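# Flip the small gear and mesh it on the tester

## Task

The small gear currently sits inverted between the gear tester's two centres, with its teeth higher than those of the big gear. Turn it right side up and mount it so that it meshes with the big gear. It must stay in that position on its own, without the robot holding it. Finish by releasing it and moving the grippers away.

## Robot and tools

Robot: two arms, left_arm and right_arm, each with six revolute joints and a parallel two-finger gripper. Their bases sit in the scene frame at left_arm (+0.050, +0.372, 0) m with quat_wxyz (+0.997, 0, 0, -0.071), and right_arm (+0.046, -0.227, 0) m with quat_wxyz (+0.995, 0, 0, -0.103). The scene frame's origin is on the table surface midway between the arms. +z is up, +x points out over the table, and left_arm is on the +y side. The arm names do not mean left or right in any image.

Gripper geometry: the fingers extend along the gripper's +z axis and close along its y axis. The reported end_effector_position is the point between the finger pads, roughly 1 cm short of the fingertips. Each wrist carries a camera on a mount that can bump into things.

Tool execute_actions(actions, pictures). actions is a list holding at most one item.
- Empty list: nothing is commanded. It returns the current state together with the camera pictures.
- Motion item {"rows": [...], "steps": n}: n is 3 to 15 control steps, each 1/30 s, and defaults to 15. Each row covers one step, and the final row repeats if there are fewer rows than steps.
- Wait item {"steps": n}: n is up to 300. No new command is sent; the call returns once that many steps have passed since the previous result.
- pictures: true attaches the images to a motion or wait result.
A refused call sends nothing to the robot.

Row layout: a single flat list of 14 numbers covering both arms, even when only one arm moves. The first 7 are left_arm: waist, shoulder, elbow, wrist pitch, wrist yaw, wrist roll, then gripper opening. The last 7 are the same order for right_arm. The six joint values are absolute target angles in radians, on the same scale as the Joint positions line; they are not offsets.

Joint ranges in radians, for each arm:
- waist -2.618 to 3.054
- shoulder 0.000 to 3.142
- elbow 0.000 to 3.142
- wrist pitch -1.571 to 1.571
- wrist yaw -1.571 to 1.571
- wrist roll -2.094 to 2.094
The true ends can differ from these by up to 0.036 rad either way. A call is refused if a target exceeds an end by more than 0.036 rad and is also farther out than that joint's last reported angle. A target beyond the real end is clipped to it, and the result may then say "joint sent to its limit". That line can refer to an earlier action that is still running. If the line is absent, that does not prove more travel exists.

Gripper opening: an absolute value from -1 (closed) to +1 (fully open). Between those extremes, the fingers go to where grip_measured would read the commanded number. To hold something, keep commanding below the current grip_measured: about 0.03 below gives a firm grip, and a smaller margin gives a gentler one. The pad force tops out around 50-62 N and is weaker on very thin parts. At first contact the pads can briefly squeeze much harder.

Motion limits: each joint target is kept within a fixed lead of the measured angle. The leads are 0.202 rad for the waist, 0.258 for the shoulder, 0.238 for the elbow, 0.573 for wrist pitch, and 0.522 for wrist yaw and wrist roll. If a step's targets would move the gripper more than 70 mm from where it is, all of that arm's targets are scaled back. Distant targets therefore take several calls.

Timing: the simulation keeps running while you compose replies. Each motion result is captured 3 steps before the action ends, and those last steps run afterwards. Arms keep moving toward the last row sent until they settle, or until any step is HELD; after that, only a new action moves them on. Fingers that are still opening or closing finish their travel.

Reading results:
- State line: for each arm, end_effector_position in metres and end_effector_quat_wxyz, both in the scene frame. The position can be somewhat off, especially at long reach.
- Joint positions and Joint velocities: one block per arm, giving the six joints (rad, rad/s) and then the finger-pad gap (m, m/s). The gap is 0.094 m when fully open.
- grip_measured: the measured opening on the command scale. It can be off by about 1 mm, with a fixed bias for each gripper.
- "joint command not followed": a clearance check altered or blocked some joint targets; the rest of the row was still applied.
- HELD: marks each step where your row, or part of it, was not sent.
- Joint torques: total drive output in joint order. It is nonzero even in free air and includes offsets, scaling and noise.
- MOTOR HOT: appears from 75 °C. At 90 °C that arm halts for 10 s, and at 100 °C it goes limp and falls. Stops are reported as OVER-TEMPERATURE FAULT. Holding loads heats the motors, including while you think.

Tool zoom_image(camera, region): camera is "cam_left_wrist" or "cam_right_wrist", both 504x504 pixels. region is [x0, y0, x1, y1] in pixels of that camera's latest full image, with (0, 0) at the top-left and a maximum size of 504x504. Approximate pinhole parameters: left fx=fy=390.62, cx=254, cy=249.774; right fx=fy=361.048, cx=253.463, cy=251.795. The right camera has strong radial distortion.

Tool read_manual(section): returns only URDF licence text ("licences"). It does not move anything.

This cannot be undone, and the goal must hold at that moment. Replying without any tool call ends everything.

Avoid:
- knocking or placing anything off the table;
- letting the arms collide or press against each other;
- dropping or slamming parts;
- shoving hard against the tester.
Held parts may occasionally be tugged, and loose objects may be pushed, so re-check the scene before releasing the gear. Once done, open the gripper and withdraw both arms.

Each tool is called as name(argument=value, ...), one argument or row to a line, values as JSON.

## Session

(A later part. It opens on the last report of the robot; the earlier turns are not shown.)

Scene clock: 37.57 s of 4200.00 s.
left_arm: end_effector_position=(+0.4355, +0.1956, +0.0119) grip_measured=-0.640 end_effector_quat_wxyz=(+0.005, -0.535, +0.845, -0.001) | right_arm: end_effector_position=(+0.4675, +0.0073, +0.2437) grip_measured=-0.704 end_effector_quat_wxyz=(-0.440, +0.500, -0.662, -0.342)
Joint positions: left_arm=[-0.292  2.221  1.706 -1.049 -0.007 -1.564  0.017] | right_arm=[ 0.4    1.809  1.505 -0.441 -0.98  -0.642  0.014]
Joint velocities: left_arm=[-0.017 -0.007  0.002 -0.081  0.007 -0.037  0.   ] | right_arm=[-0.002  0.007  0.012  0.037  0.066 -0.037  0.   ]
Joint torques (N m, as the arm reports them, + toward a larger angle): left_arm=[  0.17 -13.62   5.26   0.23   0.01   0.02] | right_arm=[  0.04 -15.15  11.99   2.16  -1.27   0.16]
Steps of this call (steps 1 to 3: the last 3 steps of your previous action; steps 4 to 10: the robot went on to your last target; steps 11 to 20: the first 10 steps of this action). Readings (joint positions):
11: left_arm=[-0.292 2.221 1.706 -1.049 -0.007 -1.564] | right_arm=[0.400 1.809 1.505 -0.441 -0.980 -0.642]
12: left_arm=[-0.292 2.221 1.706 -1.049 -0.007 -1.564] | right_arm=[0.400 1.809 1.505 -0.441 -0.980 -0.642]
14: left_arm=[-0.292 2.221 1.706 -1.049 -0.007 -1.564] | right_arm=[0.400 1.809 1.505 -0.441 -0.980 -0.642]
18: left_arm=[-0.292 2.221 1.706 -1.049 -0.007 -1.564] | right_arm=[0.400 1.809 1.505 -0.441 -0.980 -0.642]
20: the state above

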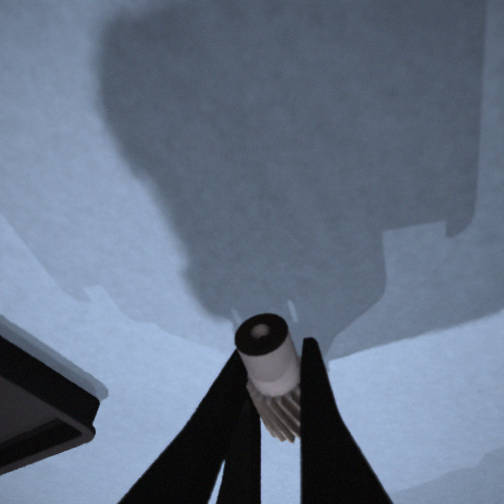

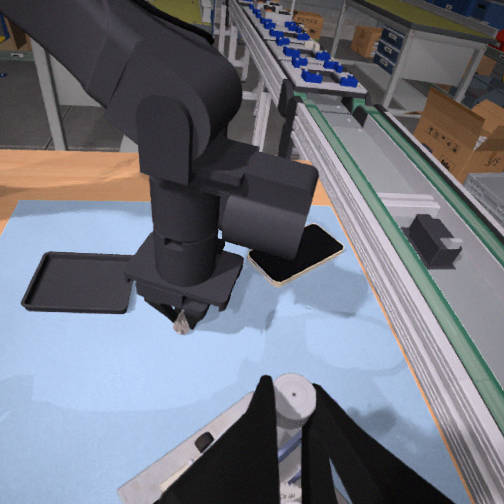

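execute_actions(
  actions=[
    {"rows":[[-0.2905,2.206,1.706,-1.050,-0.006,-1.563,-0.67,0.400,1.750,1.581,-0.340,-1.055,-0.626,-0.732],[-0.2905,2.191,1.706,-1.050,-0.006,-1.563,-0.67,0.400,1.750,1.581,-0.340,-1.055,-0.626,-0.732],[-0.2930,2.176,1.706,-1.050,-0.006,-1.563,-0.67,0.400,1.750,1.581,-0.340,-1.055,-0.626,-0.732],[-0.2966,2.161,1.700,-1.030,-0.006,-1.563,-0.67,0.400,1.750,1.581,-0.340,-1.055,-0.626,-0.732],[-0.2982,2.146,1.690,-0.990,-0.006,-1.54,-0.67,0.400,1.750,1.581,-0.340,-1.055,-0.626,-0.732],[-0.2997,2.131,1.678,-0.940,-0.006,-1.49,-0.67,0.400,1.750,1.581,-0.340,-1.055,-0.626,-0.732],[-0.3012,2.116,1.666,-0.880,-0.006,-1.43,-0.67,0.400,1.750,1.581,-0.340,-1.055,-0.626,-0.732],[-0.3027,2.101,1.653,-0.815,-0.006,-1.37,-0.67,0.400,1.750,1.581,-0.340,-1.055,-0.626,-0.732],[-0.3043,2.086,1.640,-0.750,-0.006,-1.31,-0.67,0.400,1.750,1.581,-0.340,-1.055,-0.626,-0.732],[-0.3058,2.071,1.6267,-0.6935,-0.006,-1.25,-0.67,0.400,1.750,1.581,-0.340,-1.055,-0.626,-0.732],[-0.3073,2.0487,1.5923,-0.6388,-0.006,-1.19,-0.67,0.400,1.750,1.581,-0.340,-1.055,-0.626,-0.732],[-0.3089,2.0264,1.5580,-0.5840,-0.006,-1.13,-0.67,0.400,1.750,1.581,-0.340,-1.055,-0.626,-0.732],[-0.3104,2.0040,1.5237,-0.5223,-0.006,-1.07,-0.67,0.400,1.750,1.581,-0.340,-1.055,-0.626,-0.732],[-0.3119,1.9816,1.4894,-0.4607,-0.006,-1.01,-0.67,0.400,1.750,1.581,-0.340,-1.055,-0.626,-0.732],[-0.3135,1.9593,1.4550,-0.3990,-0.006,-0.95,-0.67,0.400,1.750,1.581,-0.340,-1.055,-0.626,-0.732]],"steps":15},
  ],
)

execute_actions(
  actions=[
    {"rows":[[-0.3150,1.9369,1.4207,-0.3373,-0.006,-0.89,-0.67,0.400,1.750,1.581,-0.340,-1.055,-0.626,-0.732],[-0.3165,1.9204,1.3807,-0.2757,-0.006,-0.83,-0.67,0.400,1.750,1.581,-0.340,-1.055,-0.626,-0.732],[-0.3180,1.9038,1.3408,-0.2140,-0.006,-0.77,-0.67,0.400,1.750,1.581,-0.340,-1.055,-0.626,-0.732],[-0.3196,1.8873,1.3008,-0.1523,-0.006,-0.71,-0.67,0.400,1.750,1.581,-0.340,-1.055,-0.626,-0.732],[-0.3211,1.8707,1.2608,-0.0907,-0.006,-0.65,-0.67,0.400,1.750,1.581,-0.340,-1.055,-0.626,-0.732],[-0.3226,1.8542,1.2209,-0.0290,-0.006,-0.59,-0.67,0.400,1.750,1.581,-0.340,-1.055,-0.626,-0.732],[-0.3242,1.8376,1.1809,0.0333,-0.006,-0.53,-0.67,0.400,1.750,1.581,-0.340,-1.055,-0.626,-0.732],[-0.3257,1.8211,1.1409,0.0955,-0.006,-0.47,-0.67,0.400,1.750,1.581,-0.340,-1.055,-0.626,-0.732],[-0.3272,1.8045,1.1010,0.1578,-0.006,-0.41,-0.67,0.400,1.750,1.581,-0.340,-1.055,-0.626,-0.732],[-0.3288,1.7900,1.0610,0.2200,-0.006,-0.35,-0.67,0.400,1.750,1.581,-0.340,-1.055,-0.626,-0.732],[-0.3303,1.7820,1.0300,0.2848,-0.006,-0.29,-0.67,0.400,1.750,1.581,-0.340,-1.055,-0.626,-0.732],[-0.3318,1.7790,1.0060,0.3496,-0.006,-0.23,-0.67,0.400,1.750,1.581,-0.340,-1.055,-0.626,-0.732],[-0.3333,1.7800,0.9880,0.4145,-0.006,-0.17,-0.67,0.400,1.750,1.581,-0.340,-1.055,-0.626,-0.732],[-0.3349,1.7850,0.9740,0.4793,-0.006,-0.11,-0.67,0.400,1.750,1.581,-0.340,-1.055,-0.626,-0.732],[-0.3390,1.7950,0.9610,0.5441,-0.006,-0.06,-0.67,0.400,1.750,1.581,-0.340,-1.055,-0.626,-0.732]],"steps":15},
  ],
)

execute_actions(
  actions=[
    {"rows":[[-0.3432,1.811,0.9472,0.6089,0.020,-0.02,-0.67,0.400,1.750,1.581,-0.340,-1.055,-0.626,-0.732],[-0.3473,1.827,0.9333,0.6738,0.050,0.008,-0.67,0.400,1.750,1.581,-0.340,-1.055,-0.626,-0.732],[-0.3514,1.843,0.9195,0.7386,0.0816,0.008,-0.67,0.400,1.750,1.581,-0.340,-1.055,-0.626,-0.732],[-0.3556,1.859,0.9056,0.8034,0.1132,0.008,-0.67,0.400,1.750,1.581,-0.340,-1.055,-0.626,-0.732],[-0.3597,1.875,0.8918,0.8682,0.1448,0.008,-0.67,0.400,1.750,1.581,-0.340,-1.055,-0.626,-0.732],[-0.3638,1.891,0.8779,0.9331,0.1764,0.008,-0.67,0.400,1.750,1.581,-0.340,-1.055,-0.626,-0.732],[-0.3679,1.907,0.8641,0.9979,0.2080,0.008,-0.67,0.400,1.750,1.581,-0.340,-1.055,-0.626,-0.732],[-0.3721,1.923,0.8503,1.0627,0.2396,0.008,-0.67,0.400,1.750,1.581,-0.340,-1.055,-0.626,-0.732],[-0.3762,1.939,0.8364,1.1275,0.2712,0.008,-0.67,0.400,1.750,1.581,-0.340,-1.055,-0.626,-0.732],[-0.3803,1.955,0.8226,1.1924,0.3028,0.008,-0.67,0.400,1.750,1.581,-0.340,-1.055,-0.626,-0.732],[-0.3845,1.971,0.8087,1.2500,0.3344,0.008,-0.67,0.400,1.750,1.581,-0.340,-1.055,-0.626,-0.732],[-0.3886,1.987,0.7949,1.2900,0.3660,0.008,-0.67,0.400,1.750,1.581,-0.340,-1.055,-0.626,-0.732],[-0.3927,2.003,0.7810,1.3120,0.3976,0.008,-0.67,0.400,1.750,1.581,-0.340,-1.055,-0.626,-0.732],[-0.3969,2.019,0.7672,1.3220,0.4292,0.008,-0.67,0.400,1.750,1.581,-0.340,-1.055,-0.626,-0.732],[-0.4010,2.035,0.7533,1.3220,0.4608,0.008,-0.67,0.400,1.750,1.581,-0.340,-1.055,-0.626,-0.732]],"steps":15},
  ],
)

execute_actions(
  actions=[
    {"rows":[[-0.4040,2.046,0.7440,1.3220,0.4850,0.008,-0.67,0.400,1.750,1.581,-0.340,-1.055,-0.626,-0.732],[-0.4050,2.051,0.7395,1.3220,0.4990,0.008,-0.67,0.400,1.750,1.581,-0.340,-1.055,-0.626,-0.732]],"steps":14},
  ],
  pictures=true,
)

Scene clock: 40.47 s of 4200.00 s.
left_arm: end_effector_position=(+0.4790, +0.1742, +0.0562) grip_measured=-0.640 end_effector_quat_wxyz=(+0.101, -0.432, +0.888, -0.119) | right_arm: end_effector_position=(+0.4675, +0.0073, +0.2437) grip_measured=-0.704 end_effector_quat_wxyz=(-0.440, +0.500, -0.662, -0.342)
Joint positions: left_arm=[-0.295  2.086  1.623 -0.794 -0.007 -1.34   0.017] | right_arm=[ 0.4    1.809  1.505 -0.441 -0.98  -0.642  0.014]
Joint velocities: left_arm=[-0.032 -0.637 -0.706  1.619 -0.037  1.37   0.   ] | right_arm=[-0.007 -0.027 -0.002 -0.051  0.022 -0.051 -0.001]
Joint torques (N m, as the arm reports them, + toward a larger angle): left_arm=[ -0.76 -15.05   4.1    0.49  -0.03   0.05] | right_arm=[  0.03 -15.14  12.     2.16  -1.28   0.17]
Steps of this call (steps 1 to 3: the last 3 steps of your previous action; steps 4 to 15: the robot went on to your last target; steps 16 to 75: nothing new was sent; steps 76 to 87: the first 12 steps of this action). Readings (joint positions):
76: left_arm=[-0.292 2.221 1.706 -1.049 -0.007 -1.564] | right_arm=[0.400 1.809 1.505 -0.441 -0.980 -0.642]
77: left_arm=[-0.292 2.221 1.706 -1.049 -0.007 -1.564] | right_arm=[0.400 1.809 1.505 -0.441 -0.980 -0.642]
79: left_arm=[-0.292 2.215 1.706 -1.048 -0.007 -1.564] | right_arm=[0.400 1.809 1.505 -0.441 -0.980 -0.642]
83: left_arm=[-0.292 2.163 1.679 -0.977 -0.007 -1.504] | right_arm=[0.400 1.809 1.505 -0.441 -0.980 -0.642]
87: the state above

Scene clock: 40.97 s of 4200.00 s.
left_arm: end_effector_position=(+0.4961, +0.1525, +0.0937) grip_measured=-0.640 end_effector_quat_wxyz=(+0.383, -0.015, +0.903, -0.194) | right_arm: end_effector_position=(+0.4675, +0.0073, +0.2437) grip_measured=-0.704 end_effector_quat_wxyz=(-0.440, +0.500, -0.662, -0.342)
Joint positions: left_arm=[-0.32   1.819  1.066  0.071 -0.007 -0.49   0.017] | right_arm=[ 0.4    1.809  1.505 -0.441 -0.98  -0.642  0.014]
Joint velocities: left_arm=[-0.032 -0.252 -0.974  1.648 -0.007  1.78  -0.   ] | right_arm=[ 0.007  0.007 -0.022 -0.037  0.081  0.007 -0.001]
Joint torques (N m, as the arm reports them, + toward a larger angle): left_arm=[ -0.72 -13.01   6.07   1.75   0.01   0.04] | right_arm=[  0.05 -15.15  12.     2.15  -1.27   0.16]
Steps of this call (steps 1 to 3: the last 3 steps of your previous action; steps 4 to 15: the first 12 steps of this action). Readings (joint positions):
4: left_arm=[-0.302 1.993 1.499 -0.574 -0.007 -1.131] | right_arm=[0.400 1.809 1.505 -0.441 -0.980 -0.642]
5: left_arm=[-0.305 1.972 1.463 -0.517 -0.007 -1.075] | right_arm=[0.400 1.809 1.505 -0.441 -0.980 -0.642]
7: left_arm=[-0.308 1.933 1.388 -0.400 -0.007 -0.961] | right_arm=[0.400 1.809 1.505 -0.441 -0.980 -0.642]
11: left_arm=[-0.314 1.872 1.225 -0.162 -0.007 -0.728] | right_arm=[0.400 1.809 1.505 -0.441 -0.980 -0.642]
15: the state above

Scene clock: 41.47 s of 4200.00 s.
left_arm: end_effector_position=(+0.4853, +0.0797, +0.1542) grip_measured=-0.641 end_effector_quat_wxyz=(+0.630, +0.255, +0.686, -0.260) | right_arm: end_effector_position=(+0.4675, +0.0073, +0.2437) grip_measured=-0.704 end_effector_quat_wxyz=(-0.440, +0.500, -0.662, -0.342)
Joint positions: left_arm=[-0.373  1.946  0.838  1.036  0.231 -0.019  0.017] | right_arm=[ 0.4    1.809  1.505 -0.441 -0.98  -0.642  0.014]
Joint velocities: left_arm=[-0.134  0.505 -0.452  1.604  0.886  0.081 -0.   ] | right_arm=[-0.027  0.002 -0.012 -0.007  0.022 -0.051 -0.   ]
Joint torques (N m, as the arm reports them, + toward a larger angle): left_arm=[-0.45 -9.9   4.06  1.82  0.09  0.11] | right_arm=[  0.05 -15.15  12.     2.15  -1.27   0.16]
Steps of this call (steps 1 to 3: the last 3 steps of your previous action; steps 4 to 15: the first 12 steps of this action). Readings (joint positions):
4: left_arm=[-0.327 1.811 0.976 0.309 -0.005 -0.257] | right_arm=[0.400 1.809 1.505 -0.441 -0.980 -0.642]
5: left_arm=[-0.329 1.811 0.962 0.372 0.001 -0.206] | right_arm=[0.400 1.809 1.505 -0.441 -0.980 -0.642]
7: left_arm=[-0.336 1.821 0.940 0.507 0.028 -0.131] | right_arm=[0.400 1.809 1.505 -0.441 -0.980 -0.642]
11: left_arm=[-0.354 1.875 0.899 0.785 0.118 -0.052] | right_arm=[0.400 1.809 1.505 -0.441 -0.980 -0.642]
15: the state above

Scene clock: 41.93 s of 4200.00 s.
left_arm: end_effector_position=(+0.4300, +0.0481, +0.1301) grip_measured=-0.641 end_effector_quat_wxyz=(+0.613, +0.346, +0.621, -0.344) | right_arm: end_effector_position=(+0.4675, +0.0073, +0.2437) grip_measured=-0.704 end_effector_quat_wxyz=(-0.440, +0.500, -0.662, -0.342)
Joint positions: left_arm=[-0.401  2.048  0.746  1.291  0.477  0.002  0.017] | right_arm=[ 0.4    1.809  1.505 -0.441 -0.98  -0.642  0.014]
Joint velocities: left_arm=[-0.012 -0.002  0.022  0.081  0.095 -0.066  0.001] | right_arm=[ 0.012 -0.002 -0.017  0.051 -0.066 -0.022  0.   ]
Joint torques (N m, as the arm reports them, + toward a larger angle): left_arm=[ -0.27 -10.51   3.7    1.9    0.12   0.04] | right_arm=[  0.04 -15.18  12.     2.15  -1.27   0.17]
Steps of this call (steps 1 to 3: the last 3 steps of your previous action; steps 4 to 14: the first 11 steps of this action). Readings (joint positions):
4: left_arm=[-0.390 2.009 0.781 1.199 0.352 -0.006] | right_arm=[0.400 1.809 1.505 -0.441 -0.980 -0.642]
5: left_arm=[-0.393 2.022 0.770 1.220 0.379 -0.004] | right_arm=[0.400 1.809 1.505 -0.441 -0.980 -0.642]
7: left_arm=[-0.399 2.041 0.752 1.243 0.422 -0.002] | right_arm=[0.400 1.809 1.505 -0.441 -0.980 -0.642]
11: left_arm=[-0.401 2.048 0.746 1.270 0.464 0.001] | right_arm=[0.400 1.809 1.505 -0.441 -0.980 -0.642]
14: the state above

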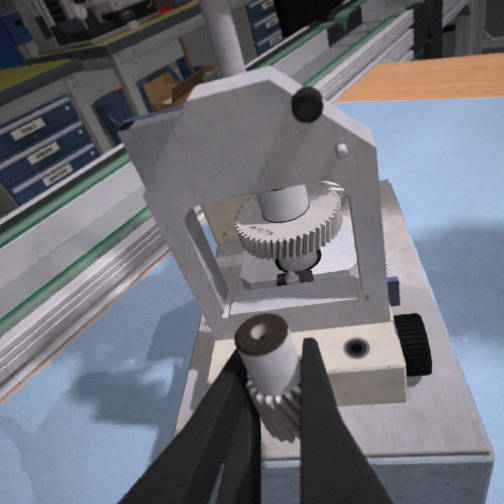

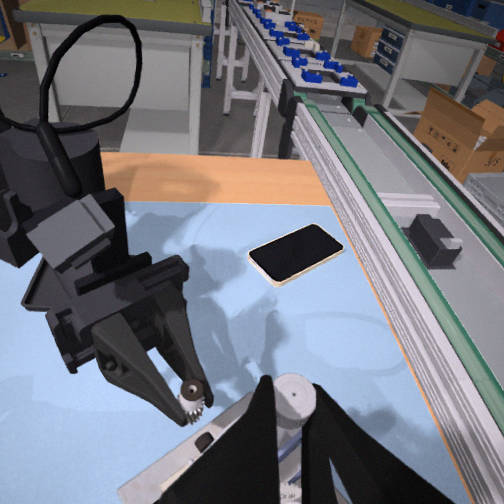

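execute_actions(
  actions=[
    {"rows":[[-0.4065,2.054,0.7600,1.3120,0.4900,0.006,-0.67,0.400,1.750,1.581,-0.340,-1.055,-0.626,-0.732],[-0.4080,2.057,0.7740,1.3020,0.4820,0.004,-0.67,0.400,1.750,1.581,-0.340,-1.055,-0.626,-0.732],[-0.4098,2.060,0.7820,1.2960,0.4770,0.002,-0.67,0.400,1.750,1.581,-0.340,-1.055,-0.626,-0.732],[-0.4116,2.0625,0.7885,1.2920,0.4745,0.002,-0.67,0.400,1.750,1.581,-0.340,-1.055,-0.626,-0.732],[-0.4133,2.065,0.7950,1.2882,0.4722,0.002,-0.67,0.400,1.750,1.581,-0.340,-1.055,-0.626,-0.732],[-0.4151,2.0673,0.8015,1.2844,0.4699,0.002,-0.67,0.400,1.750,1.581,-0.340,-1.055,-0.626,-0.732],[-0.4168,2.0697,0.8080,1.2806,0.4676,0.002,-0.67,0.400,1.750,1.581,-0.340,-1.055,-0.626,-0.732],[-0.4186,2.0720,0.8144,1.2768,0.4653,0.002,-0.67,0.400,1.750,1.581,-0.340,-1.055,-0.626,-0.732],[-0.4203,2.0744,0.8209,1.2730,0.4630,0.002,-0.67,0.400,1.750,1.581,-0.340,-1.055,-0.626,-0.732],[-0.4221,2.0768,0.8274,1.2692,0.4606,0.002,-0.67,0.400,1.750,1.581,-0.340,-1.055,-0.626,-0.732],[-0.4238,2.0791,0.8338,1.2654,0.4583,0.002,-0.67,0.400,1.750,1.581,-0.340,-1.055,-0.626,-0.732],[-0.4256,2.0815,0.8403,1.2616,0.4560,0.002,-0.67,0.400,1.750,1.581,-0.340,-1.055,-0.626,-0.732]],"steps":15},
  ],
)

execute_actions(
  actions=[
    {"steps":8},
  ],
  pictures=true,
)

Scene clock: 43.00 s of 4200.00 s.
left_arm: end_effector_position=(+0.4372, +0.0372, +0.1436) grip_measured=-0.641 end_effector_quat_wxyz=(+0.626, +0.348, +0.605, -0.347) | right_arm: end_effector_position=(+0.4675, +0.0073, +0.2437) grip_measured=-0.704 end_effector_quat_wxyz=(-0.440, +0.500, -0.662, -0.342)
Joint positions: left_arm=[-0.413  2.061  0.803  1.286  0.474  0.003  0.017] | right_arm=[ 0.4    1.809  1.505 -0.441 -0.98  -0.642  0.014]
Joint velocities: left_arm=[-0.056  0.085  0.178 -0.125 -0.095 -0.007  0.   ] | right_arm=[-0.022 -0.007  0.007 -0.022  0.037  0.007 -0.   ]
Joint torques (N m, as the arm reports them, + toward a larger angle): left_arm=[-0.65 -9.38  6.12  1.64 -0.14  0.02] | right_arm=[  0.03 -15.14  11.97   2.15  -1.27   0.16]
Steps of this call (steps 1 to 3: the last 3 steps of your previous action; steps 4 to 20: the robot went on to your last target; steps 21 to 32: the first 12 steps of this action). Readings (joint positions):
21: left_arm=[-0.401 2.048 0.746 1.307 0.489 0.003] | right_arm=[0.400 1.809 1.505 -0.441 -0.980 -0.642]
22: left_arm=[-0.401 2.048 0.746 1.307 0.489 0.003] | right_arm=[0.400 1.809 1.505 -0.441 -0.980 -0.642]
24: left_arm=[-0.401 2.048 0.747 1.305 0.489 0.003] | right_arm=[0.400 1.809 1.505 -0.441 -0.980 -0.642]
28: left_arm=[-0.405 2.049 0.772 1.294 0.482 0.003] | right_arm=[0.400 1.809 1.505 -0.441 -0.980 -0.642]
32: the state above

Scene clock: 43.27 s of 4200.00 s.
left_arm: end_effector_position=(+0.4385, +0.0347, +0.1401) grip_measured=-0.641 end_effector_quat_wxyz=(+0.622, +0.348, +0.610, -0.347) | right_arm: end_effector_position=(+0.4675, +0.0073, +0.2437) grip_measured=-0.704 end_effector_quat_wxyz=(-0.440, +0.500, -0.662, -0.342)
Joint positions: left_arm=[-0.418  2.068  0.813  1.271  0.467  0.003  0.017] | right_arm=[ 0.4    1.809  1.505 -0.441 -0.98  -0.642  0.014]
Joint velocities: left_arm=[-0.012 -0.012 -0.012 -0.022 -0.007 -0.066 -0.001] | right_arm=[-0.007 -0.007 -0.012 -0.095 -0.066 -0.051 -0.003]
Joint torques (N m, as the arm reports them, + toward a larger angle): left_arm=[-0.57 -9.72  6.11  1.68 -0.09  0.01] | right_arm=[  0.05 -15.16  12.     2.15  -1.26   0.17]
Kept back: nothing.
Steps of this call (steps 1 to 3: the last 3 steps of your previous action; steps 4 to 8: the robot went on to your last target). Readings (joint positions):
1: left_arm=[-0.415 2.063 0.808 1.283 0.472 0.003] | right_arm=[0.400 1.809 1.505 -0.441 -0.980 -0.642]
2: left_arm=[-0.417 2.065 0.811 1.281 0.471 0.003] | right_arm=[0.400 1.809 1.505 -0.441 -0.980 -0.642]
4: left_arm=[-0.418 2.067 0.813 1.277 0.469 0.003] | right_arm=[0.400 1.809 1.505 -0.441 -0.980 -0.642]
8: the state above

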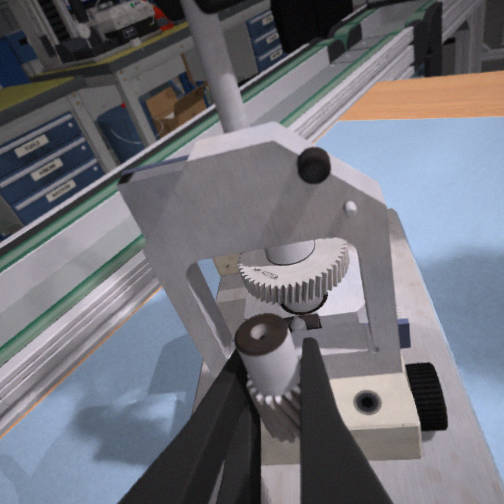

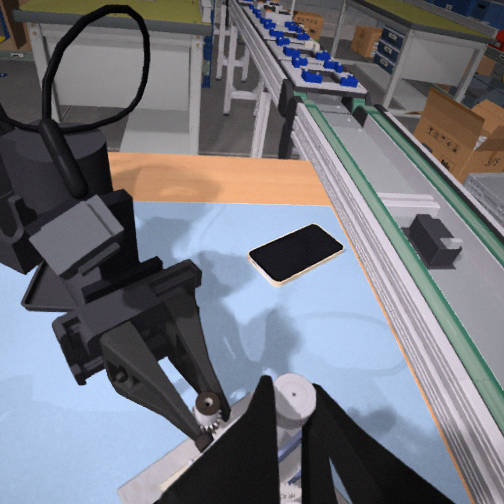

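execute_actions(
  actions=[
    {"rows":[[-0.4278,2.0849,0.8473,1.2620,0.4539,0.002,-0.67,0.400,1.750,1.581,-0.340,-1.055,-0.626,-0.732],[-0.4299,2.0883,0.8543,1.2620,0.4517,0.002,-0.67,0.400,1.750,1.581,-0.340,-1.055,-0.626,-0.732],[-0.4321,2.0918,0.8613,1.2587,0.4496,0.002,-0.67,0.400,1.750,1.581,-0.340,-1.055,-0.626,-0.732],[-0.4343,2.0952,0.8684,1.2553,0.4475,0.002,-0.67,0.400,1.750,1.581,-0.340,-1.055,-0.626,-0.732],[-0.4364,2.0986,0.8754,1.2520,0.4454,0.002,-0.67,0.400,1.750,1.581,-0.340,-1.055,-0.626,-0.732],[-0.4386,2.1020,0.8824,1.2486,0.4432,0.002,-0.67,0.400,1.750,1.581,-0.340,-1.055,-0.626,-0.732],[-0.4408,2.1054,0.8894,1.2453,0.4411,0.002,-0.67,0.400,1.750,1.581,-0.340,-1.055,-0.626,-0.732],[-0.4429,2.1089,0.8964,1.2419,0.4390,0.002,-0.67,0.400,1.750,1.581,-0.340,-1.055,-0.626,-0.732],[-0.4451,2.1123,0.9034,1.2386,0.4369,0.002,-0.67,0.400,1.750,1.581,-0.340,-1.055,-0.626,-0.732],[-0.4473,2.1157,0.9104,1.2352,0.4347,0.002,-0.67,0.400,1.750,1.581,-0.340,-1.055,-0.626,-0.732],[-0.4494,2.1191,0.9174,1.2319,0.4326,0.002,-0.67,0.400,1.750,1.581,-0.340,-1.055,-0.626,-0.732],[-0.4516,2.1225,0.9245,1.2286,0.4305,0.002,-0.67,0.400,1.750,1.581,-0.340,-1.055,-0.626,-0.732],[-0.4538,2.1260,0.9315,1.2252,0.4283,0.002,-0.67,0.400,1.750,1.581,-0.340,-1.055,-0.626,-0.732],[-0.4559,2.1294,0.9385,1.2252,0.4262,0.002,-0.67,0.400,1.750,1.581,-0.340,-1.055,-0.626,-0.732],[-0.4581,2.1328,0.9455,1.2252,0.4241,0.002,-0.67,0.400,1.750,1.581,-0.340,-1.055,-0.626,-0.732]],"steps":15},
  ],
)

execute_actions(
  actions=[
    {"steps":12},
  ],
  pictures=true,
)

Scene clock: 44.93 s of 4200.00 s.
left_arm: end_effector_position=(+0.4473, +0.0197, +0.1438) grip_measured=-0.641 end_effector_quat_wxyz=(+0.627, +0.348, +0.604, -0.348) | right_arm: end_effector_position=(+0.4675, +0.0073, +0.2437) grip_measured=-0.704 end_effector_quat_wxyz=(-0.440, +0.500, -0.662, -0.342)
Joint positions: left_arm=[-0.439  2.103  0.884  1.249  0.448  0.003  0.017] | right_arm=[ 0.4    1.809  1.505 -0.441 -0.98  -0.642  0.014]
Joint velocities: left_arm=[-0.061  0.11   0.203 -0.051 -0.11   0.022 -0.   ] | right_arm=[-0.007 -0.012 -0.012 -0.022 -0.051  0.081  0.   ]
Joint torques (N m, as the arm reports them, + toward a larger angle): left_arm=[ -0.57 -10.4    6.57   1.72  -0.13   0.02] | right_arm=[  0.04 -15.12  12.     2.15  -1.26   0.17]
Steps of this call (steps 1 to 30: the robot went on to your last target; steps 31 to 38: nothing new was sent; steps 39 to 50: the first 12 steps of this action). Readings (joint positions):
39: left_arm=[-0.418 2.068 0.813 1.269 0.465 0.003] | right_arm=[0.400 1.809 1.505 -0.441 -0.980 -0.642]
40: left_arm=[-0.418 2.068 0.814 1.269 0.465 0.003] | right_arm=[0.400 1.809 1.505 -0.441 -0.980 -0.642]
42: left_arm=[-0.419 2.074 0.825 1.268 0.462 0.003] | right_arm=[0.400 1.809 1.505 -0.441 -0.980 -0.642]
46: left_arm=[-0.429 2.090 0.856 1.260 0.455 0.003] | right_arm=[0.400 1.809 1.505 -0.441 -0.980 -0.642]
50: the state above

Scene clock: 45.33 s of 4200.00 s.
left_arm: end_effector_position=(+0.4512, +0.0124, +0.1442) grip_measured=-0.641 end_effector_quat_wxyz=(+0.627, +0.347, +0.604, -0.347) | right_arm: end_effector_position=(+0.4675, +0.0073, +0.2437) grip_measured=-0.704 end_effector_quat_wxyz=(-0.440, +0.500, -0.662, -0.342)
Joint positions: left_arm=[-0.451  2.119  0.917  1.234  0.435  0.003  0.017] | right_arm=[ 0.4    1.809  1.505 -0.441 -0.98  -0.642  0.014]
Joint velocities: left_arm=[ 0.017 -0.027 -0.002  0.022 -0.022 -0.007 -0.001] | right_arm=[-0.022 -0.002 -0.017  0.022 -0.095 -0.007 -0.001]
Joint torques (N m, as the arm reports them, + toward a larger angle): left_arm=[ -0.47 -10.57   6.35   1.72  -0.11  -0.04] | right_arm=[  0.03 -15.15  12.     2.15  -1.27   0.16]
Kept back: nothing.
Steps of this call (steps 1 to 3: the last 3 steps of your previous action; steps 4 to 12: the robot went on to your last target). Readings (joint positions):
1: left_arm=[-0.442 2.106 0.891 1.246 0.446 0.003] | right_arm=[0.400 1.809 1.505 -0.441 -0.980 -0.642]
2: left_arm=[-0.443 2.110 0.898 1.243 0.444 0.003] | right_arm=[0.400 1.809 1.505 -0.441 -0.980 -0.642]
4: left_arm=[-0.448 2.117 0.911 1.239 0.441 0.003] | right_arm=[0.400 1.809 1.505 -0.441 -0.980 -0.642]
8: left_arm=[-0.451 2.119 0.917 1.236 0.437 0.003] | right_arm=[0.400 1.809 1.505 -0.441 -0.980 -0.642]
12: the state above

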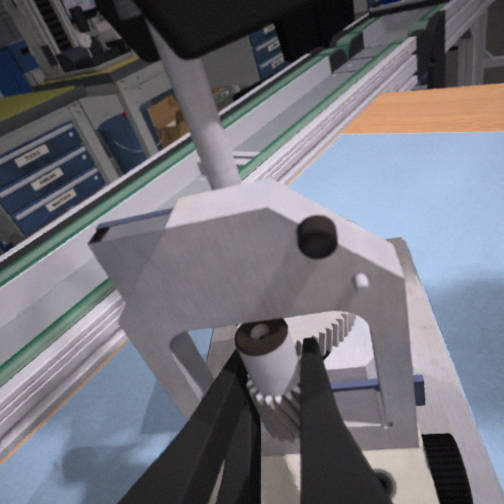

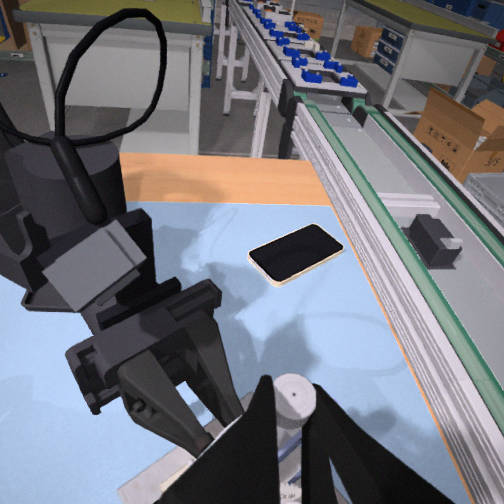

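execute_actions(
  actions=[
    {"rows":[[-0.4593,2.1353,0.9504,1.2235,0.4228,0.002,-0.67,0.400,1.750,1.581,-0.340,-1.055,-0.626,-0.732],[-0.4605,2.1378,0.9554,1.2210,0.4216,0.002,-0.67,0.400,1.750,1.581,-0.340,-1.055,-0.626,-0.732],[-0.4617,2.1403,0.9603,1.2185,0.4203,0.002,-0.67,0.400,1.750,1.581,-0.340,-1.055,-0.626,-0.732],[-0.4629,2.1429,0.9653,1.2160,0.4191,0.002,-0.67,0.400,1.750,1.581,-0.340,-1.055,-0.626,-0.732],[-0.4641,2.1454,0.9702,1.2136,0.4178,0.002,-0.67,0.400,1.750,1.581,-0.340,-1.055,-0.626,-0.732],[-0.4653,2.1479,0.9751,1.2111,0.4166,0.002,-0.67,0.400,1.750,1.581,-0.340,-1.055,-0.626,-0.732],[-0.4665,2.1504,0.9801,1.2086,0.4153,0.002,-0.67,0.400,1.750,1.581,-0.340,-1.055,-0.626,-0.732],[-0.4678,2.1529,0.9850,1.2061,0.4141,0.002,-0.67,0.400,1.750,1.581,-0.340,-1.055,-0.626,-0.732],[-0.4690,2.1554,0.9900,1.2036,0.4128,0.002,-0.67,0.400,1.750,1.581,-0.340,-1.055,-0.626,-0.732],[-0.4702,2.1579,0.9949,1.2012,0.4116,0.002,-0.67,0.400,1.750,1.581,-0.340,-1.055,-0.626,-0.732],[-0.4714,2.1604,0.9998,1.1987,0.4103,0.002,-0.67,0.400,1.750,1.581,-0.340,-1.055,-0.626,-0.732],[-0.4726,2.1630,1.0048,1.1962,0.4091,0.002,-0.67,0.400,1.750,1.581,-0.340,-1.055,-0.626,-0.732],[-0.4738,2.1655,1.0097,1.1937,0.4078,0.002,-0.67,0.400,1.750,1.581,-0.340,-1.055,-0.626,-0.732],[-0.4750,2.1680,1.0147,1.1912,0.4066,0.002,-0.67,0.400,1.750,1.581,-0.340,-1.055,-0.626,-0.732],[-0.4762,2.1705,1.0196,1.1912,0.4053,0.002,-0.67,0.400,1.750,1.581,-0.340,-1.055,-0.626,-0.732]],"steps":15},
  ],
)

execute_actions(
  actions=[
    {"steps":12},
  ],
  pictures=true,
)

Scene clock: 46.40 s of 4200.00 s.
left_arm: end_effector_position=(+0.4579, +0.0031, +0.1452) grip_measured=-0.641 end_effector_quat_wxyz=(+0.629, +0.347, +0.603, -0.347) | right_arm: end_effector_position=(+0.4675, +0.0073, +0.2437) grip_measured=-0.704 end_effector_quat_wxyz=(-0.440, +0.500, -0.662, -0.342)
Joint positions: left_arm=[-0.461  2.145  0.967  1.214  0.423  0.003  0.017] | right_arm=[ 0.4    1.809  1.505 -0.441 -0.98  -0.642  0.014]
Joint velocities: left_arm=[-0.037  0.066  0.149 -0.154 -0.081 -0.007 -0.001] | right_arm=[ 0.002 -0.002 -0.012 -0.051 -0.007 -0.007  0.001]
Joint torques (N m, as the arm reports them, + toward a larger angle): left_arm=[ -0.49 -11.17   6.61   1.66  -0.12   0.02] | right_arm=[  0.04 -15.14  12.     2.15  -1.27   0.16]
Steps of this call (steps 1 to 20: the robot went on to your last target; steps 21 to 32: the first 12 steps of this action). Readings (joint positions):
21: left_arm=[-0.451 2.119 0.917 1.233 0.433 0.003] | right_arm=[0.400 1.809 1.505 -0.441 -0.980 -0.642]
22: left_arm=[-0.451 2.119 0.917 1.232 0.433 0.003] | right_arm=[0.400 1.809 1.505 -0.441 -0.980 -0.642]
24: left_arm=[-0.451 2.122 0.923 1.230 0.433 0.003] | right_arm=[0.400 1.809 1.505 -0.441 -0.980 -0.642]
28: left_arm=[-0.455 2.135 0.948 1.223 0.428 0.003] | right_arm=[0.400 1.809 1.505 -0.441 -0.980 -0.642]
32: the state above

Scene clock: 46.80 s of 4200.00 s.
left_arm: end_effector_position=(+0.4607, -0.0014, +0.1450) grip_measured=-0.641 end_effector_quat_wxyz=(+0.629, +0.346, +0.603, -0.347) | right_arm: end_effector_position=(+0.4675, +0.0073, +0.2437) grip_measured=-0.704 end_effector_quat_wxyz=(-0.440, +0.500, -0.662, -0.342)
Joint positions: left_arm=[-0.467  2.157  0.99   1.203  0.416  0.003  0.017] | right_arm=[ 0.4    1.809  1.505 -0.441 -0.98  -0.642  0.014]
Joint velocities: left_arm=[ 0.002  0.007  0.007 -0.037 -0.037  0.051 -0.   ] | right_arm=[-0.017 -0.012 -0.002 -0.022  0.066  0.037 -0.001]
Joint torques (N m, as the arm reports them, + toward a larger angle): left_arm=[ -0.64 -11.2    6.63   1.63  -0.09   0.  ] | right_arm=[  0.05 -15.16  12.     2.15  -1.28   0.16]
Kept back: nothing.
Steps of this call (steps 1 to 3: the last 3 steps of your previous action; steps 4 to 12: the robot went on to your last target). Readings (joint positions):
1: left_arm=[-0.463 2.148 0.972 1.212 0.423 0.003] | right_arm=[0.400 1.809 1.505 -0.441 -0.980 -0.642]
2: left_arm=[-0.464 2.150 0.977 1.209 0.422 0.003] | right_arm=[0.400 1.809 1.505 -0.441 -0.980 -0.642]
4: left_arm=[-0.466 2.155 0.986 1.205 0.419 0.003] | right_arm=[0.400 1.809 1.505 -0.441 -0.980 -0.642]
8: left_arm=[-0.467 2.157 0.990 1.203 0.417 0.003] | right_arm=[0.400 1.809 1.505 -0.441 -0.980 -0.642]
12: the state above

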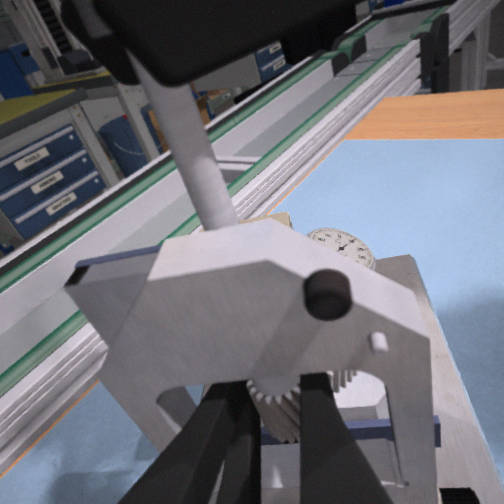

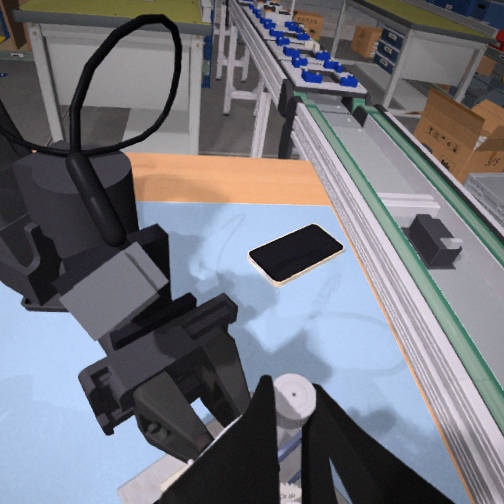

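zoom_image(
  camera="cam_left_wrist",
  region=[280, 210, 400, 290],
)

Region (280, 210, 400, 290) of cam_left_wrist's 504x504 image, scaled by 4.200, with more detail than that image has.

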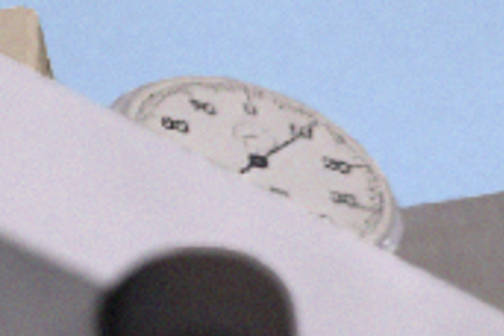

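execute_actions(
  actions=[
    {"rows":[[-0.4790,2.1690,1.0160,1.1890,0.4053,0.002,-0.67,0.400,1.7517,1.5750,-0.3394,-1.0520,-0.626,-0.732],[-0.4805,2.1675,1.0120,1.1870,0.4053,0.002,-0.67,0.400,1.7533,1.5690,-0.3388,-1.0490,-0.626,-0.732],[-0.4805,2.1660,1.0080,1.1840,0.4053,0.002,-0.67,0.400,1.7550,1.5630,-0.3382,-1.0460,-0.626,-0.732],[-0.4790,2.1650,1.0040,1.1805,0.4053,0.002,-0.67,0.400,1.7567,1.5570,-0.3376,-1.0430,-0.626,-0.732],[-0.4765,2.1650,1.0010,1.1770,0.4060,0.002,-0.67,0.400,1.7583,1.5510,-0.3370,-1.0400,-0.626,-0.732],[-0.4765,2.1650,1.0000,1.1735,0.4070,0.002,-0.67,0.400,1.7600,1.5450,-0.3364,-1.0370,-0.626,-0.732],[-0.4765,2.1650,1.0000,1.1700,0.4080,0.002,-0.67,0.400,1.7617,1.5390,-0.3358,-1.0340,-0.626,-0.732],[-0.4765,2.1650,1.0000,1.1665,0.4080,0.002,-0.67,0.400,1.7633,1.5330,-0.3352,-1.0310,-0.626,-0.732],[-0.4765,2.1650,1.0000,1.1630,0.4080,0.002,-0.67,0.400,1.7650,1.5270,-0.3346,-1.0280,-0.626,-0.732],[-0.4765,2.1650,1.0000,1.1595,0.4080,0.002,-0.67,0.400,1.7667,1.5210,-0.3340,-1.0250,-0.626,-0.732],[-0.4765,2.1650,1.0000,1.1560,0.4080,0.002,-0.67,0.400,1.7683,1.5150,-0.3334,-1.0220,-0.626,-0.732],[-0.4765,2.1650,1.0000,1.1530,0.4080,0.002,-0.67,0.400,1.7700,1.5090,-0.3328,-1.0190,-0.626,-0.732],[-0.4765,2.1650,1.0000,1.1500,0.4080,0.002,-0.67,0.400,1.7717,1.5040,-0.3322,-1.0160,-0.626,-0.732],[-0.4765,2.1650,1.0000,1.1500,0.4080,0.002,-0.67,0.400,1.7733,1.4990,-0.3316,-1.0130,-0.626,-0.732],[-0.4765,2.1650,1.0000,1.1500,0.4080,0.002,-0.67,0.400,1.7750,1.4940,-0.3310,-1.0100,-0.626,-0.732]],"steps":15},
  ],
)

Scene clock: 47.73 s of 4200.00 s.
left_arm: end_effector_position=(+0.4609, -0.0014, +0.1421) grip_measured=-0.641 end_effector_quat_wxyz=(+0.625, +0.347, +0.608, -0.346) | right_arm: end_effector_position=(+0.4676, +0.0069, +0.2409) grip_measured=-0.704 end_effector_quat_wxyz=(-0.439, +0.500, -0.665, -0.341)
Joint positions: left_arm=[-0.467  2.157  0.99   1.19   0.415  0.003  0.017] | right_arm=[ 0.4    1.809  1.497 -0.438 -0.975 -0.642  0.014]
Joint velocities: left_arm=[-0.007 -0.017  0.022 -0.095  0.037  0.051 -0.   ] | right_arm=[-0.012 -0.027 -0.125  0.11   0.037 -0.066 -0.001]
Joint torques (N m, as the arm reports them, + toward a larger angle): left_arm=[ -0.84 -11.62   5.2    1.55  -0.13   0.  ] | right_arm=[  0.07 -13.42   8.14   2.05  -0.98   0.16]
Steps of this call (steps 1 to 16: the robot went on to your last target; steps 17 to 28: the first 12 steps of this action). Readings (joint positions):
17: left_arm=[-0.467 2.157 0.990 1.203 0.415 0.003] | right_arm=[0.400 1.809 1.505 -0.441 -0.980 -0.642]
18: left_arm=[-0.467 2.157 0.990 1.203 0.415 0.003] | right_arm=[0.400 1.809 1.505 -0.441 -0.980 -0.642]
20: left_arm=[-0.467 2.157 0.990 1.202 0.415 0.003] | right_arm=[0.400 1.809 1.505 -0.441 -0.980 -0.642]
24: left_arm=[-0.467 2.157 0.990 1.200 0.415 0.003] | right_arm=[0.400 1.809 1.505 -0.441 -0.979 -0.642]
28: the state above

execute_actions(
  actions=[
    {"rows":[[-0.4765,2.1650,1.0000,1.1490,0.4080,0.002,-0.67,0.400,1.7760,1.4900,-0.3308,-1.0075,-0.626,-0.732],[-0.4765,2.1650,1.0000,1.1480,0.4080,0.002,-0.67,0.400,1.7770,1.4860,-0.3306,-1.0050,-0.626,-0.732],[-0.4765,2.1650,1.0000,1.1470,0.4080,0.002,-0.67,0.400,1.7780,1.4820,-0.3304,-1.0025,-0.626,-0.732],[-0.4765,2.1650,1.0000,1.1460,0.4080,0.002,-0.67,0.400,1.7790,1.4780,-0.3302,-1.0000,-0.626,-0.732],[-0.4765,2.1650,1.0000,1.1450,0.4080,0.002,-0.67,0.400,1.7800,1.4740,-0.3300,-0.9975,-0.626,-0.732],[-0.4765,2.1650,1.0000,1.1450,0.4080,0.002,-0.67,0.400,1.7810,1.4700,-0.3298,-0.9950,-0.626,-0.732],[-0.4765,2.1650,1.0000,1.1450,0.4080,0.002,-0.67,0.400,1.7820,1.4660,-0.3296,-0.9925,-0.626,-0.732],[-0.4765,2.1650,1.0000,1.1450,0.4080,0.002,-0.67,0.400,1.7830,1.4620,-0.3294,-0.9900,-0.626,-0.732],[-0.4765,2.1650,1.0000,1.1450,0.4080,0.002,-0.67,0.400,1.7840,1.4585,-0.3292,-0.9880,-0.626,-0.732],[-0.4765,2.1650,1.0000,1.1450,0.4080,0.002,-0.67,0.400,1.7850,1.4550,-0.3290,-0.9860,-0.626,-0.732],[-0.4765,2.1650,1.0000,1.1450,0.4080,0.002,-0.67,0.400,1.7860,1.4520,-0.3288,-0.9840,-0.626,-0.732],[-0.4765,2.1650,1.0000,1.1450,0.4080,0.002,-0.67,0.400,1.7870,1.4490,-0.3286,-0.9825,-0.626,-0.732],[-0.4765,2.1650,1.0000,1.1450,0.4080,0.002,-0.67,0.400,1.7880,1.4460,-0.3284,-0.9810,-0.626,-0.732],[-0.4765,2.1650,1.0000,1.1450,0.4080,0.002,-0.67,0.400,1.7890,1.4430,-0.3282,-0.9800,-0.626,-0.732],[-0.4765,2.1650,1.0000,1.1450,0.4080,0.002,-0.67,0.400,1.7900,1.4400,-0.3280,-0.9800,-0.626,-0.732]],"steps":15},
  ],
)

execute_actions(
  actions=[
    {"steps":10},
  ],
  pictures=true,
)

Scene clock: 48.47 s of 4200.00 s.
left_arm: end_effector_position=(+0.4602, -0.0020, +0.1389) grip_measured=-0.641 end_effector_quat_wxyz=(+0.619, +0.348, +0.612, -0.347) | right_arm: end_effector_position=(+0.4678, +0.0067, +0.2301) grip_measured=-0.704 end_effector_quat_wxyz=(-0.441, +0.500, -0.664, -0.338)
Joint positions: left_arm=[-0.468  2.157  0.99   1.177  0.418  0.003  0.017] | right_arm=[ 0.4    1.809  1.453 -0.386 -0.97  -0.64   0.014]
Joint velocities: left_arm=[ 0.002  0.017 -0.007 -0.081  0.051  0.007 -0.   ] | right_arm=[ 0.012 -0.002 -0.051  0.095  0.051 -0.007 -0.   ]
Joint torques (N m, as the arm reports them, + toward a larger angle): left_arm=[ -0.58 -11.51   5.48   1.46  -0.15  -0.01] | right_arm=[ -0.01 -12.07   6.75   1.66  -0.49   0.14]
Steps of this call (steps 1 to 3: the last 3 steps of your previous action; steps 4 to 10: the robot went on to your last target; steps 11 to 22: the first 12 steps of this action). Readings (joint positions):
11: left_arm=[-0.467 2.157 0.990 1.179 0.415 0.003] | right_arm=[0.400 1.809 1.477 -0.416 -0.972 -0.642]
12: left_arm=[-0.467 2.157 0.990 1.179 0.415 0.003] | right_arm=[0.400 1.809 1.476 -0.415 -0.972 -0.642]
14: left_arm=[-0.467 2.157 0.990 1.178 0.415 0.003] | right_arm=[0.400 1.809 1.472 -0.410 -0.971 -0.642]
18: left_arm=[-0.468 2.157 0.990 1.178 0.417 0.003] | right_arm=[0.400 1.809 1.461 -0.397 -0.970 -0.641]
22: the state above

Scene clock: 48.80 s of 4200.00 s.
left_arm: end_effector_position=(+0.4602, -0.0020, +0.1385) grip_measured=-0.641 end_effector_quat_wxyz=(+0.619, +0.348, +0.613, -0.347) | right_arm: end_effector_position=(+0.4678, +0.0071, +0.2294) grip_measured=-0.704 end_effector_quat_wxyz=(-0.443, +0.500, -0.663, -0.339)
Joint positions: left_arm=[-0.468  2.157  0.99   1.175  0.418  0.003  0.017] | right_arm=[ 0.4    1.809  1.446 -0.374 -0.974 -0.637  0.014]
Joint velocities: left_arm=[ 0.002 -0.007 -0.002 -0.051  0.022 -0.11   0.   ] | right_arm=[-0.007 -0.012 -0.017 -0.007  0.037  0.007 -0.001]
Joint torques (N m, as the arm reports them, + toward a larger angle): left_arm=[ -0.66 -11.73   5.41   1.45  -0.15   0.  ] | right_arm=[ -0.02 -11.75   6.32   1.67  -0.44   0.12]
Kept back: nothing.
Steps of this call (steps 1 to 3: the last 3 steps of your previous action; steps 4 to 10: the robot went on to your last target). Readings (joint positions):
1: left_arm=[-0.468 2.157 0.990 1.176 0.418 0.003] | right_arm=[0.400 1.809 1.451 -0.384 -0.970 -0.640]
2: left_arm=[-0.468 2.157 0.990 1.176 0.418 0.003] | right_arm=[0.400 1.809 1.450 -0.382 -0.971 -0.639]
4: left_arm=[-0.468 2.157 0.990 1.175 0.418 0.003] | right_arm=[0.400 1.809 1.447 -0.377 -0.973 -0.639]
8: left_arm=[-0.468 2.157 0.990 1.175 0.418 0.003] | right_arm=[0.400 1.809 1.446 -0.374 -0.973 -0.637]
10: the state above

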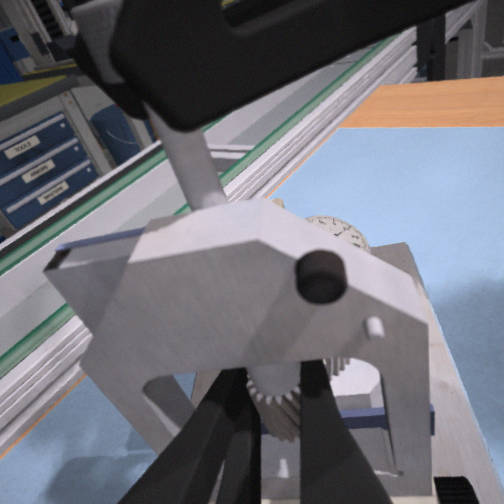

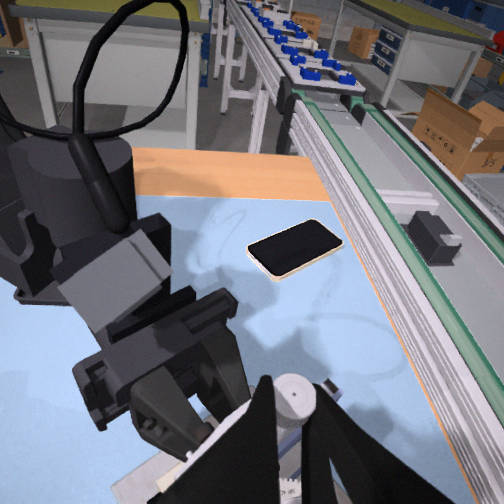

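execute_actions(
  actions=[
    {"rows":[[-0.4755,2.1640,0.9990,1.1480,0.4095,0.002,-0.67,0.400,1.7910,1.4385,-0.3330,-0.9790,-0.628,-0.732],[-0.4745,2.1630,0.9980,1.1510,0.4110,0.002,-0.67,0.400,1.7920,1.4370,-0.3380,-0.9780,-0.630,-0.732],[-0.4735,2.1620,0.9970,1.1540,0.4125,0.002,-0.67,0.400,1.7930,1.4355,-0.3430,-0.9770,-0.632,-0.732],[-0.4725,2.1610,0.9960,1.1570,0.4140,0.002,-0.67,0.400,1.7940,1.4340,-0.3480,-0.9760,-0.634,-0.732],[-0.4715,2.1600,0.9950,1.1600,0.4155,0.002,-0.67,0.400,1.7950,1.4325,-0.3530,-0.9750,-0.636,-0.732],[-0.4705,2.1600,0.9950,1.1620,0.4165,0.002,-0.67,0.400,1.7960,1.4310,-0.3580,-0.9740,-0.638,-0.732],[-0.4700,2.1600,0.9950,1.1630,0.4170,0.002,-0.67,0.400,1.7970,1.4300,-0.3620,-0.9730,-0.638,-0.732],[-0.4700,2.1600,0.9950,1.1630,0.4170,0.002,-0.67,0.400,1.7980,1.4290,-0.3650,-0.9720,-0.638,-0.732]],"steps":15},
  ],
)

Scene clock: 49.53 s of 4200.00 s.
left_arm: end_effector_position=(+0.4602, -0.0020, +0.1385) grip_measured=-0.641 end_effector_quat_wxyz=(+0.619, +0.348, +0.613, -0.347) | right_arm: end_effector_position=(+0.4677, +0.0071, +0.2294) grip_measured=-0.704 end_effector_quat_wxyz=(-0.443, +0.500, -0.663, -0.339)
Joint positions: left_arm=[-0.468  2.157  0.99   1.175  0.418  0.003  0.017] | right_arm=[ 0.4    1.809  1.446 -0.374 -0.974 -0.637  0.014]
Joint velocities: left_arm=[-0.007 -0.012 -0.002 -0.022 -0.037  0.037  0.001] | right_arm=[ 0.017  0.007  0.007  0.037 -0.007 -0.007  0.   ]
Joint torques (N m, as the arm reports them, + toward a larger angle): left_arm=[ -0.21 -12.14   5.08   1.65  -0.02  -0.01] | right_arm=[ -0.04 -11.08   5.62   1.31  -0.33   0.  ]
Steps of this call (steps 1 to 10: the robot went on to your last target; steps 11 to 22: the first 12 steps of this action). Readings (joint positions):
11: left_arm=[-0.468 2.157 0.990 1.175 0.418 0.003] | right_arm=[0.400 1.809 1.446 -0.374 -0.974 -0.637]
12: left_arm=[-0.468 2.157 0.990 1.175 0.418 0.003] | right_arm=[0.400 1.809 1.446 -0.374 -0.974 -0.637]
14: left_arm=[-0.468 2.157 0.990 1.175 0.418 0.003] | right_arm=[0.400 1.809 1.446 -0.374 -0.974 -0.637]
18: left_arm=[-0.468 2.157 0.990 1.175 0.418 0.003] | right_arm=[0.400 1.809 1.446 -0.374 -0.974 -0.637]
22: the state above

execute_actions(
  actions=[
    {"rows":[[-0.4690,2.1590,0.9930,1.1680,0.4180,0.003,-0.662,0.400,1.7980,1.4280,-0.3680,-0.9720,-0.638,-0.732],[-0.4685,2.1580,0.9920,1.1720,0.4180,0.003,-0.655,0.400,1.7990,1.4270,-0.3700,-0.9720,-0.638,-0.732],[-0.4685,2.1580,0.9920,1.1740,0.4180,0.003,-0.648,0.400,1.8000,1.4260,-0.3720,-0.9720,-0.638,-0.732],[-0.4685,2.1580,0.9920,1.1740,0.4180,0.003,-0.642,0.400,1.8000,1.4250,-0.3720,-0.9720,-0.638,-0.732],[-0.4685,2.1580,0.9920,1.1740,0.4180,0.003,-0.636,0.400,1.8000,1.4250,-0.3720,-0.9720,-0.638,-0.732],[-0.4685,2.1580,0.9920,1.1740,0.4180,0.003,-0.628,0.400,1.8000,1.4250,-0.3720,-0.9720,-0.638,-0.732],[-0.4685,2.1580,0.9920,1.1740,0.4180,0.003,-0.615,0.400,1.8000,1.4250,-0.3720,-0.9720,-0.638,-0.732],[-0.4685,2.1580,0.9920,1.1740,0.4180,0.003,-0.595,0.400,1.8000,1.4250,-0.3720,-0.9720,-0.638,-0.732],[-0.4685,2.1580,0.9920,1.1740,0.4180,0.003,-0.57,0.400,1.8000,1.4250,-0.3720,-0.9720,-0.638,-0.732]],"steps":15},
  ],
  pictures=true,
)

Scene clock: 50.47 s of 4200.00 s.
left_arm: end_effector_position=(+0.4602, -0.0020, +0.1387) grip_measured=-0.572 end_effector_quat_wxyz=(+0.619, +0.348, +0.612, -0.347) | right_arm: end_effector_position=(+0.4676, +0.0066, +0.2269) grip_measured=-0.704 end_effector_quat_wxyz=(-0.441, +0.499, -0.665, -0.338)
Joint positions: left_arm=[-0.468  2.157  0.99   1.176  0.418  0.003  0.02 ] | right_arm=[ 0.4    1.809  1.439 -0.372 -0.97  -0.638  0.014]
Joint velocities: left_arm=[-0.022 -0.007 -0.017 -0.037 -0.051  0.095 -0.   ] | right_arm=[-0.002 -0.002 -0.012 -0.081 -0.007 -0.007  0.   ]
Joint torques (N m, as the arm reports them, + toward a larger angle): left_arm=[ -0.11 -12.28   4.93   1.75  -0.05   0.01] | right_arm=[ -0.03 -10.96   5.7    1.19  -0.38   0.  ]
Steps of this call (steps 1 to 3: the last 3 steps of your previous action; steps 4 to 15: the robot went on to your last target; step 16: nothing new was sent; steps 17 to 28: the first 12 steps of this action). Readings (joint positions):
17: left_arm=[-0.468 2.157 0.990 1.175 0.418 0.003] | right_arm=[0.400 1.809 1.446 -0.374 -0.974 -0.637]
18: left_arm=[-0.468 2.157 0.990 1.175 0.418 0.003] | right_arm=[0.400 1.809 1.445 -0.374 -0.974 -0.637]
20: left_arm=[-0.468 2.157 0.990 1.175 0.418 0.003] | right_arm=[0.400 1.809 1.444 -0.374 -0.974 -0.637]
24: left_arm=[-0.468 2.157 0.990 1.175 0.418 0.003] | right_arm=[0.400 1.809 1.443 -0.373 -0.973 -0.637]
28: the state above

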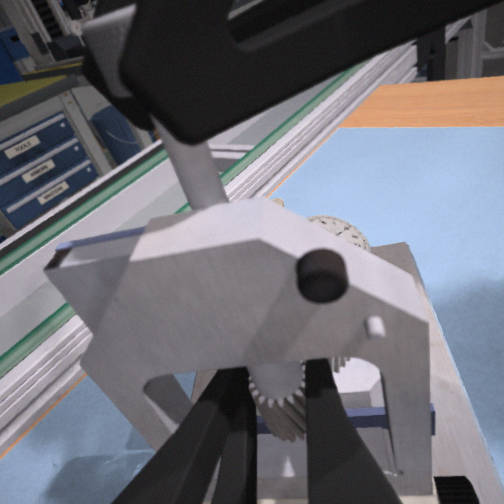

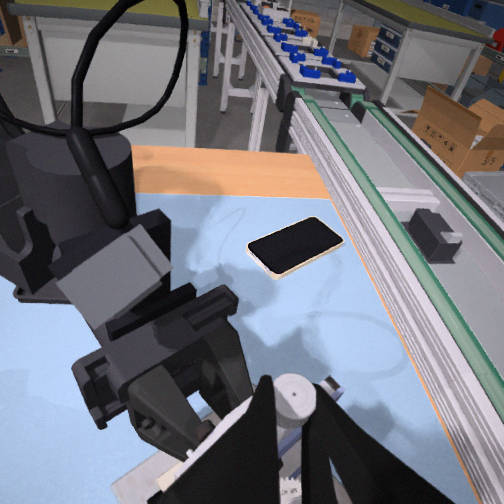

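execute_actions(
  actions=[
    {"rows":[[-0.4685,2.1580,0.9920,1.1760,0.4180,0.003,-0.54,0.400,1.8020,1.4310,-0.3720,-0.9710,-0.638,-0.732],[-0.4685,2.1560,0.9900,1.1790,0.4180,0.003,-0.50,0.400,1.8040,1.4360,-0.3720,-0.9700,-0.638,-0.725],[-0.4685,2.1530,0.9880,1.1820,0.4190,0.003,-0.46,0.400,1.8050,1.4400,-0.3720,-0.9700,-0.638,-0.712],[-0.4680,2.1490,0.9850,1.1850,0.4210,0.003,-0.43,0.400,1.8050,1.4410,-0.3720,-0.9700,-0.638,-0.695],[-0.4665,2.1440,0.9800,1.1890,0.4240,0.003,-0.42,0.400,1.8050,1.4410,-0.3720,-0.9700,-0.638,-0.66],[-0.4645,2.1390,0.9740,1.1930,0.4265,0.003,-0.42,0.400,1.8050,1.4410,-0.3720,-0.9700,-0.638,-0.60],[-0.4625,2.1345,0.9670,1.1975,0.4285,0.003,-0.42,0.400,1.8050,1.4410,-0.3720,-0.9700,-0.638,-0.52],[-0.4605,2.1305,0.9595,1.2020,0.4305,0.003,-0.42,0.400,1.8050,1.4410,-0.3720,-0.9700,-0.638,-0.42],[-0.4585,2.1265,0.9518,1.2060,0.4325,0.003,-0.42,0.400,1.8020,1.4410,-0.3720,-0.9700,-0.638,-0.32],[-0.4565,2.1226,0.9441,1.2098,0.4345,0.003,-0.42,0.400,1.7960,1.4410,-0.3720,-0.9700,-0.638,-0.22],[-0.4545,2.1187,0.9365,1.2136,0.4365,0.003,-0.42,0.400,1.7880,1.4410,-0.3720,-0.9700,-0.638,-0.15],[-0.4525,2.1148,0.9288,1.2174,0.4385,0.003,-0.42,0.400,1.7790,1.4410,-0.3720,-0.9700,-0.638,-0.10],[-0.4505,2.1109,0.9212,1.2212,0.4405,0.003,-0.42,0.400,1.7700,1.4410,-0.3720,-0.9700,-0.638,-0.10],[-0.4485,2.1070,0.9135,1.2250,0.4425,0.003,-0.42,0.400,1.7610,1.4410,-0.3720,-0.9700,-0.638,-0.10],[-0.4465,2.1031,0.9059,1.2288,0.4445,0.003,-0.42,0.400,1.7520,1.4410,-0.3720,-0.9700,-0.638,-0.10]],"steps":15},
  ],
  pictures=true,
)

Scene clock: 51.63 s of 4200.00 s.
left_arm: end_effector_position=(+0.4550, +0.0014, +0.1398) grip_measured=-0.422 end_effector_quat_wxyz=(+0.621, +0.349, +0.609, -0.349) | right_arm: end_effector_position=(+0.4677, +0.0066, +0.2267) grip_measured=-0.130 end_effector_quat_wxyz=(-0.441, +0.499, -0.665, -0.337)
Joint positions: left_arm=[-0.467  2.145  0.961  1.2    0.423  0.003  0.027] | right_arm=[ 0.4    1.809  1.439 -0.372 -0.968 -0.638  0.041]
Joint velocities: left_arm=[ 0.017 -0.115 -0.237  0.081  0.037 -0.007 -0.001] | right_arm=[-0.017  0.017 -0.027 -0.022  0.022 -0.037  0.056]
Joint torques (N m, as the arm reports them, + toward a larger angle): left_arm=[  0.57 -14.64   3.62   1.79   0.09   0.  ] | right_arm=[ -0.02 -12.61   6.95   1.22  -0.36  -0.01]
Steps of this call (steps 1 to 3: the last 3 steps of your previous action; steps 4 to 15: the robot went on to your last target; steps 16 to 23: nothing new was sent; steps 24 to 35: the first 12 steps of this action). Readings (joint positions):
24: left_arm=[-0.468 2.157 0.990 1.176 0.418 0.003] | right_arm=[0.400 1.809 1.439 -0.372 -0.970 -0.638]
25: left_arm=[-0.468 2.157 0.990 1.176 0.418 0.003] | right_arm=[0.400 1.809 1.439 -0.372 -0.970 -0.638]
27: left_arm=[-0.468 2.157 0.990 1.177 0.418 0.003] | right_arm=[0.400 1.809 1.439 -0.372 -0.970 -0.638]
31: left_arm=[-0.468 2.157 0.988 1.186 0.418 0.003] | right_arm=[0.400 1.809 1.439 -0.372 -0.969 -0.638]
35: the state above

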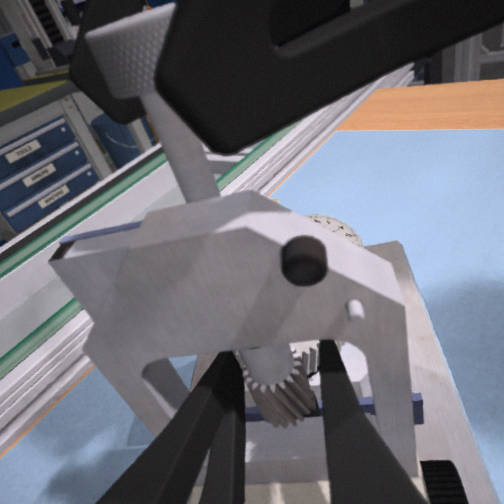

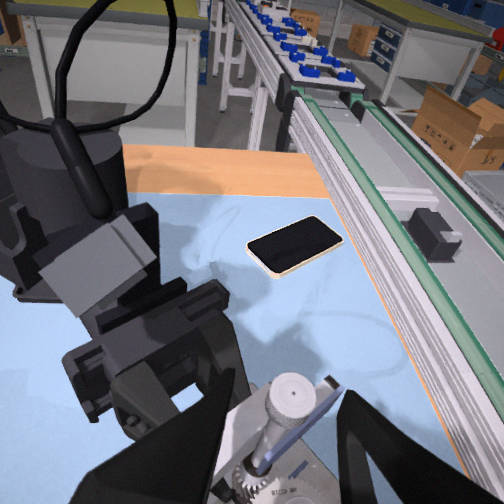

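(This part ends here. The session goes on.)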